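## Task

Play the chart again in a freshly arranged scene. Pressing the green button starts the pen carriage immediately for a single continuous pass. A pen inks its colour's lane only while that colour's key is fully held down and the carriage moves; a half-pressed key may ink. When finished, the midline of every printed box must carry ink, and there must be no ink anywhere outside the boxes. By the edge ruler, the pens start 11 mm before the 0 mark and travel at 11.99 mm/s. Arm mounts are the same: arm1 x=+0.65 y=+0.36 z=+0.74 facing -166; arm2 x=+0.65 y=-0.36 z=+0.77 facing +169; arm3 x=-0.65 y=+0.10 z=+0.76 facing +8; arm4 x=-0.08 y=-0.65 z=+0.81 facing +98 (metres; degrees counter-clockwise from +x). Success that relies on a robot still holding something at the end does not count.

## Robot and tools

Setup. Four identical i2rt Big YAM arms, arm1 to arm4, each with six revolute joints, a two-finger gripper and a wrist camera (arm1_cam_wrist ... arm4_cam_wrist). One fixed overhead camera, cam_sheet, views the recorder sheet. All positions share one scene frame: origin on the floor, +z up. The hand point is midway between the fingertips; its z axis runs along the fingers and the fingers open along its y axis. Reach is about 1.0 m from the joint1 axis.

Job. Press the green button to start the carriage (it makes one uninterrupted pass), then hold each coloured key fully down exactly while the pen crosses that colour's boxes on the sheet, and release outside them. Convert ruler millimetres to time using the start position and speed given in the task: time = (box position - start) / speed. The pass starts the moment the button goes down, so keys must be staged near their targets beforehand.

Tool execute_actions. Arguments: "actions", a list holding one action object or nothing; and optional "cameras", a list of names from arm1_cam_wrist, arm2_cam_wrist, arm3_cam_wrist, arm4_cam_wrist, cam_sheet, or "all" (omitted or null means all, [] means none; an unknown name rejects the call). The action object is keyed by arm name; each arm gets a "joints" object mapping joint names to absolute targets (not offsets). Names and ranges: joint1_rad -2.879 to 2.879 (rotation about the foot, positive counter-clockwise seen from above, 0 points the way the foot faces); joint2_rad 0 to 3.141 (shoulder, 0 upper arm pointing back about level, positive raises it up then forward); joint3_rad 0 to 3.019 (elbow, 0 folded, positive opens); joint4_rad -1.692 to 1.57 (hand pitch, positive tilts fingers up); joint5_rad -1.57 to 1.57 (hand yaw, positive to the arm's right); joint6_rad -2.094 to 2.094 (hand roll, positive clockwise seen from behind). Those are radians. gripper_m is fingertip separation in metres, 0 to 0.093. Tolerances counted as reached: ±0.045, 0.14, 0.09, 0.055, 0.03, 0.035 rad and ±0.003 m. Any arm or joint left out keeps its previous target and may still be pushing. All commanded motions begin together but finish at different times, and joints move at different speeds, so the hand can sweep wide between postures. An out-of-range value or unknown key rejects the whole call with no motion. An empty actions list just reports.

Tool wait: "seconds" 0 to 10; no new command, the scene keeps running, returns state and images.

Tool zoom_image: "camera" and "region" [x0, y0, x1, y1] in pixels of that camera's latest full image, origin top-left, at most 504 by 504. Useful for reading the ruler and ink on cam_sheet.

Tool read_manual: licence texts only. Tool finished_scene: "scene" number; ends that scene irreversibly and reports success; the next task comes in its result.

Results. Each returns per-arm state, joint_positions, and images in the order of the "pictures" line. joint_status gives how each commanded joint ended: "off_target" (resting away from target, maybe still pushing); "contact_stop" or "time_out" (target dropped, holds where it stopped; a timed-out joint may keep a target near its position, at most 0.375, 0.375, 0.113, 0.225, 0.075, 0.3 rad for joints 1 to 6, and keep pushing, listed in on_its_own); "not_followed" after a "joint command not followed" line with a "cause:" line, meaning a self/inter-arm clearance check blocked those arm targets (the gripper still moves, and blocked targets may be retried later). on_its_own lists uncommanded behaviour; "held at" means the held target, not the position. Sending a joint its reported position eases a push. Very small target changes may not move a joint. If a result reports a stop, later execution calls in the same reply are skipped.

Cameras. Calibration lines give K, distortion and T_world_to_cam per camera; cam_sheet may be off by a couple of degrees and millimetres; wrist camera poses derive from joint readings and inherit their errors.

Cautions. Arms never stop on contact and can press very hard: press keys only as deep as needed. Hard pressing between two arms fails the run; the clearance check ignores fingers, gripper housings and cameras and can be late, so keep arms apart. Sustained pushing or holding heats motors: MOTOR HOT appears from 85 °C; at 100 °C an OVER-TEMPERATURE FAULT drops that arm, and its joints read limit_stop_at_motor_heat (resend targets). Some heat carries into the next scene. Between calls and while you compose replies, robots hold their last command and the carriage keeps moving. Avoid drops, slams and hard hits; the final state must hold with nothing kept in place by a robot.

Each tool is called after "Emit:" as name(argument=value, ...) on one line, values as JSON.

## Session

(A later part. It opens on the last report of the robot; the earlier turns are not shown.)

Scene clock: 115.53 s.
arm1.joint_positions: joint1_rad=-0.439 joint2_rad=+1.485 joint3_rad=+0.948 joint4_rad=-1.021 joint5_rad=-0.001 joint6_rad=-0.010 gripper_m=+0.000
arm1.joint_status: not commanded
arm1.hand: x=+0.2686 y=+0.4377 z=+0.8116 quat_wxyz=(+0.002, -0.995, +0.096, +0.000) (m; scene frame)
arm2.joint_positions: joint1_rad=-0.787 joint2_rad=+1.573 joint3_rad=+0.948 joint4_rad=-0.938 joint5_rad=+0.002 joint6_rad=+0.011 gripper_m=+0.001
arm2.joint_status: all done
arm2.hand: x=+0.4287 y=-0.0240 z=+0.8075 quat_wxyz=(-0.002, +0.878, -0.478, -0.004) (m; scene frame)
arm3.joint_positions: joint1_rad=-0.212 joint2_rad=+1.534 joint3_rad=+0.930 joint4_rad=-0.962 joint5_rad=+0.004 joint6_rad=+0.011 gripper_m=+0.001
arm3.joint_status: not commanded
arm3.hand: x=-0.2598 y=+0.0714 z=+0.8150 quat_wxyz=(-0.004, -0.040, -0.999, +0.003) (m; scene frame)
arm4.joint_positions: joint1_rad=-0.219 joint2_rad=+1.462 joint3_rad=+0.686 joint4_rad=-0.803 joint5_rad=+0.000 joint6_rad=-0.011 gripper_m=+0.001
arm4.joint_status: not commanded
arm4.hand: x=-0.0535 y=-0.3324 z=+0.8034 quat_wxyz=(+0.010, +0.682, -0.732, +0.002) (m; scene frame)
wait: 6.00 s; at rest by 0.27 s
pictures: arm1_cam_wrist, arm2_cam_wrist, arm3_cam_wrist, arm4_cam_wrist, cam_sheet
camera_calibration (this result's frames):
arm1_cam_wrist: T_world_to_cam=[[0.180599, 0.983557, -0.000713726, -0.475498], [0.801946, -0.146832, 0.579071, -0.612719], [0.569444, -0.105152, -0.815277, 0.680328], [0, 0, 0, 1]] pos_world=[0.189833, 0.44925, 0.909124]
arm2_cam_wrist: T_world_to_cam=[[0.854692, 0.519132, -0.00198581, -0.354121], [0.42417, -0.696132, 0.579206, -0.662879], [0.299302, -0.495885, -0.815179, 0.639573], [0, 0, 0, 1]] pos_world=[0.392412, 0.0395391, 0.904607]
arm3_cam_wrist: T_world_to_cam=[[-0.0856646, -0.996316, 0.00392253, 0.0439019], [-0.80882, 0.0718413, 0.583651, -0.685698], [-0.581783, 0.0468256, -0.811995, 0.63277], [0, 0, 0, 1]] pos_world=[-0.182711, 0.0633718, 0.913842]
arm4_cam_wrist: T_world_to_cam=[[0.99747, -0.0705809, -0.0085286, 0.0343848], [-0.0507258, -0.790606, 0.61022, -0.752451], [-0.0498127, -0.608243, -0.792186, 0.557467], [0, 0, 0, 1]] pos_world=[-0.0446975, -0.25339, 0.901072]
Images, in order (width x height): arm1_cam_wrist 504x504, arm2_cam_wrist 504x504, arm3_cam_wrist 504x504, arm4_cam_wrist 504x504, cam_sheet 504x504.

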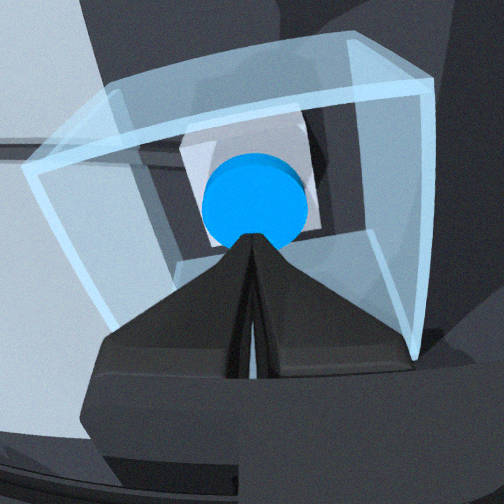

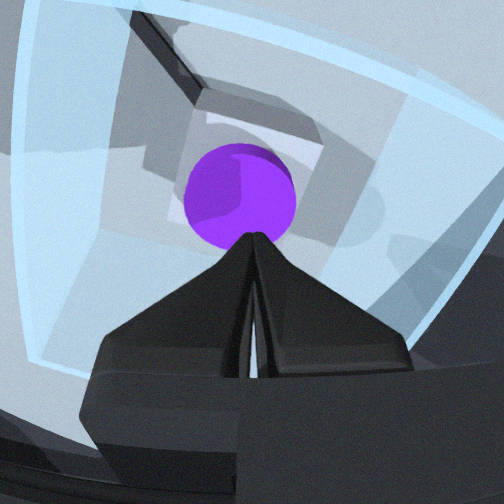

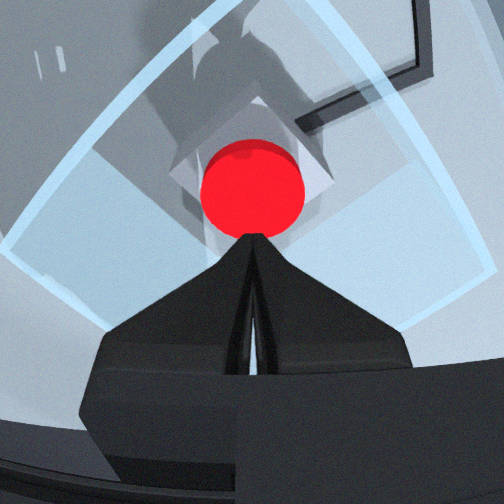

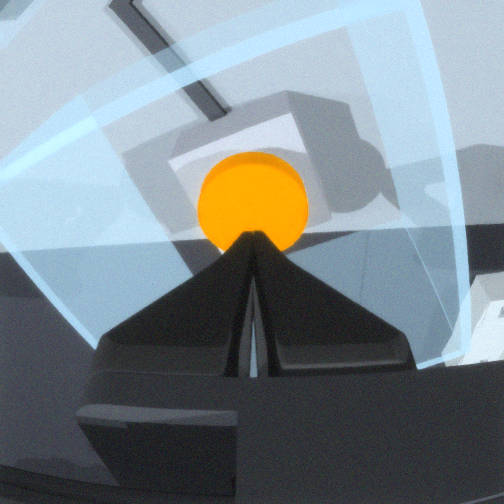

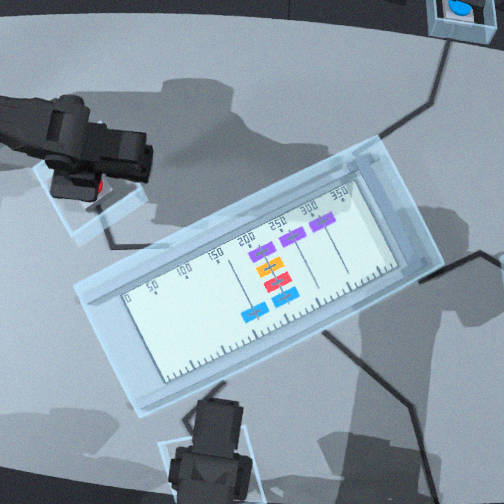

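All seven boxes are inked across their lines.

Emit:
finished_scene(scene=2)

The scene is finished: the task was done.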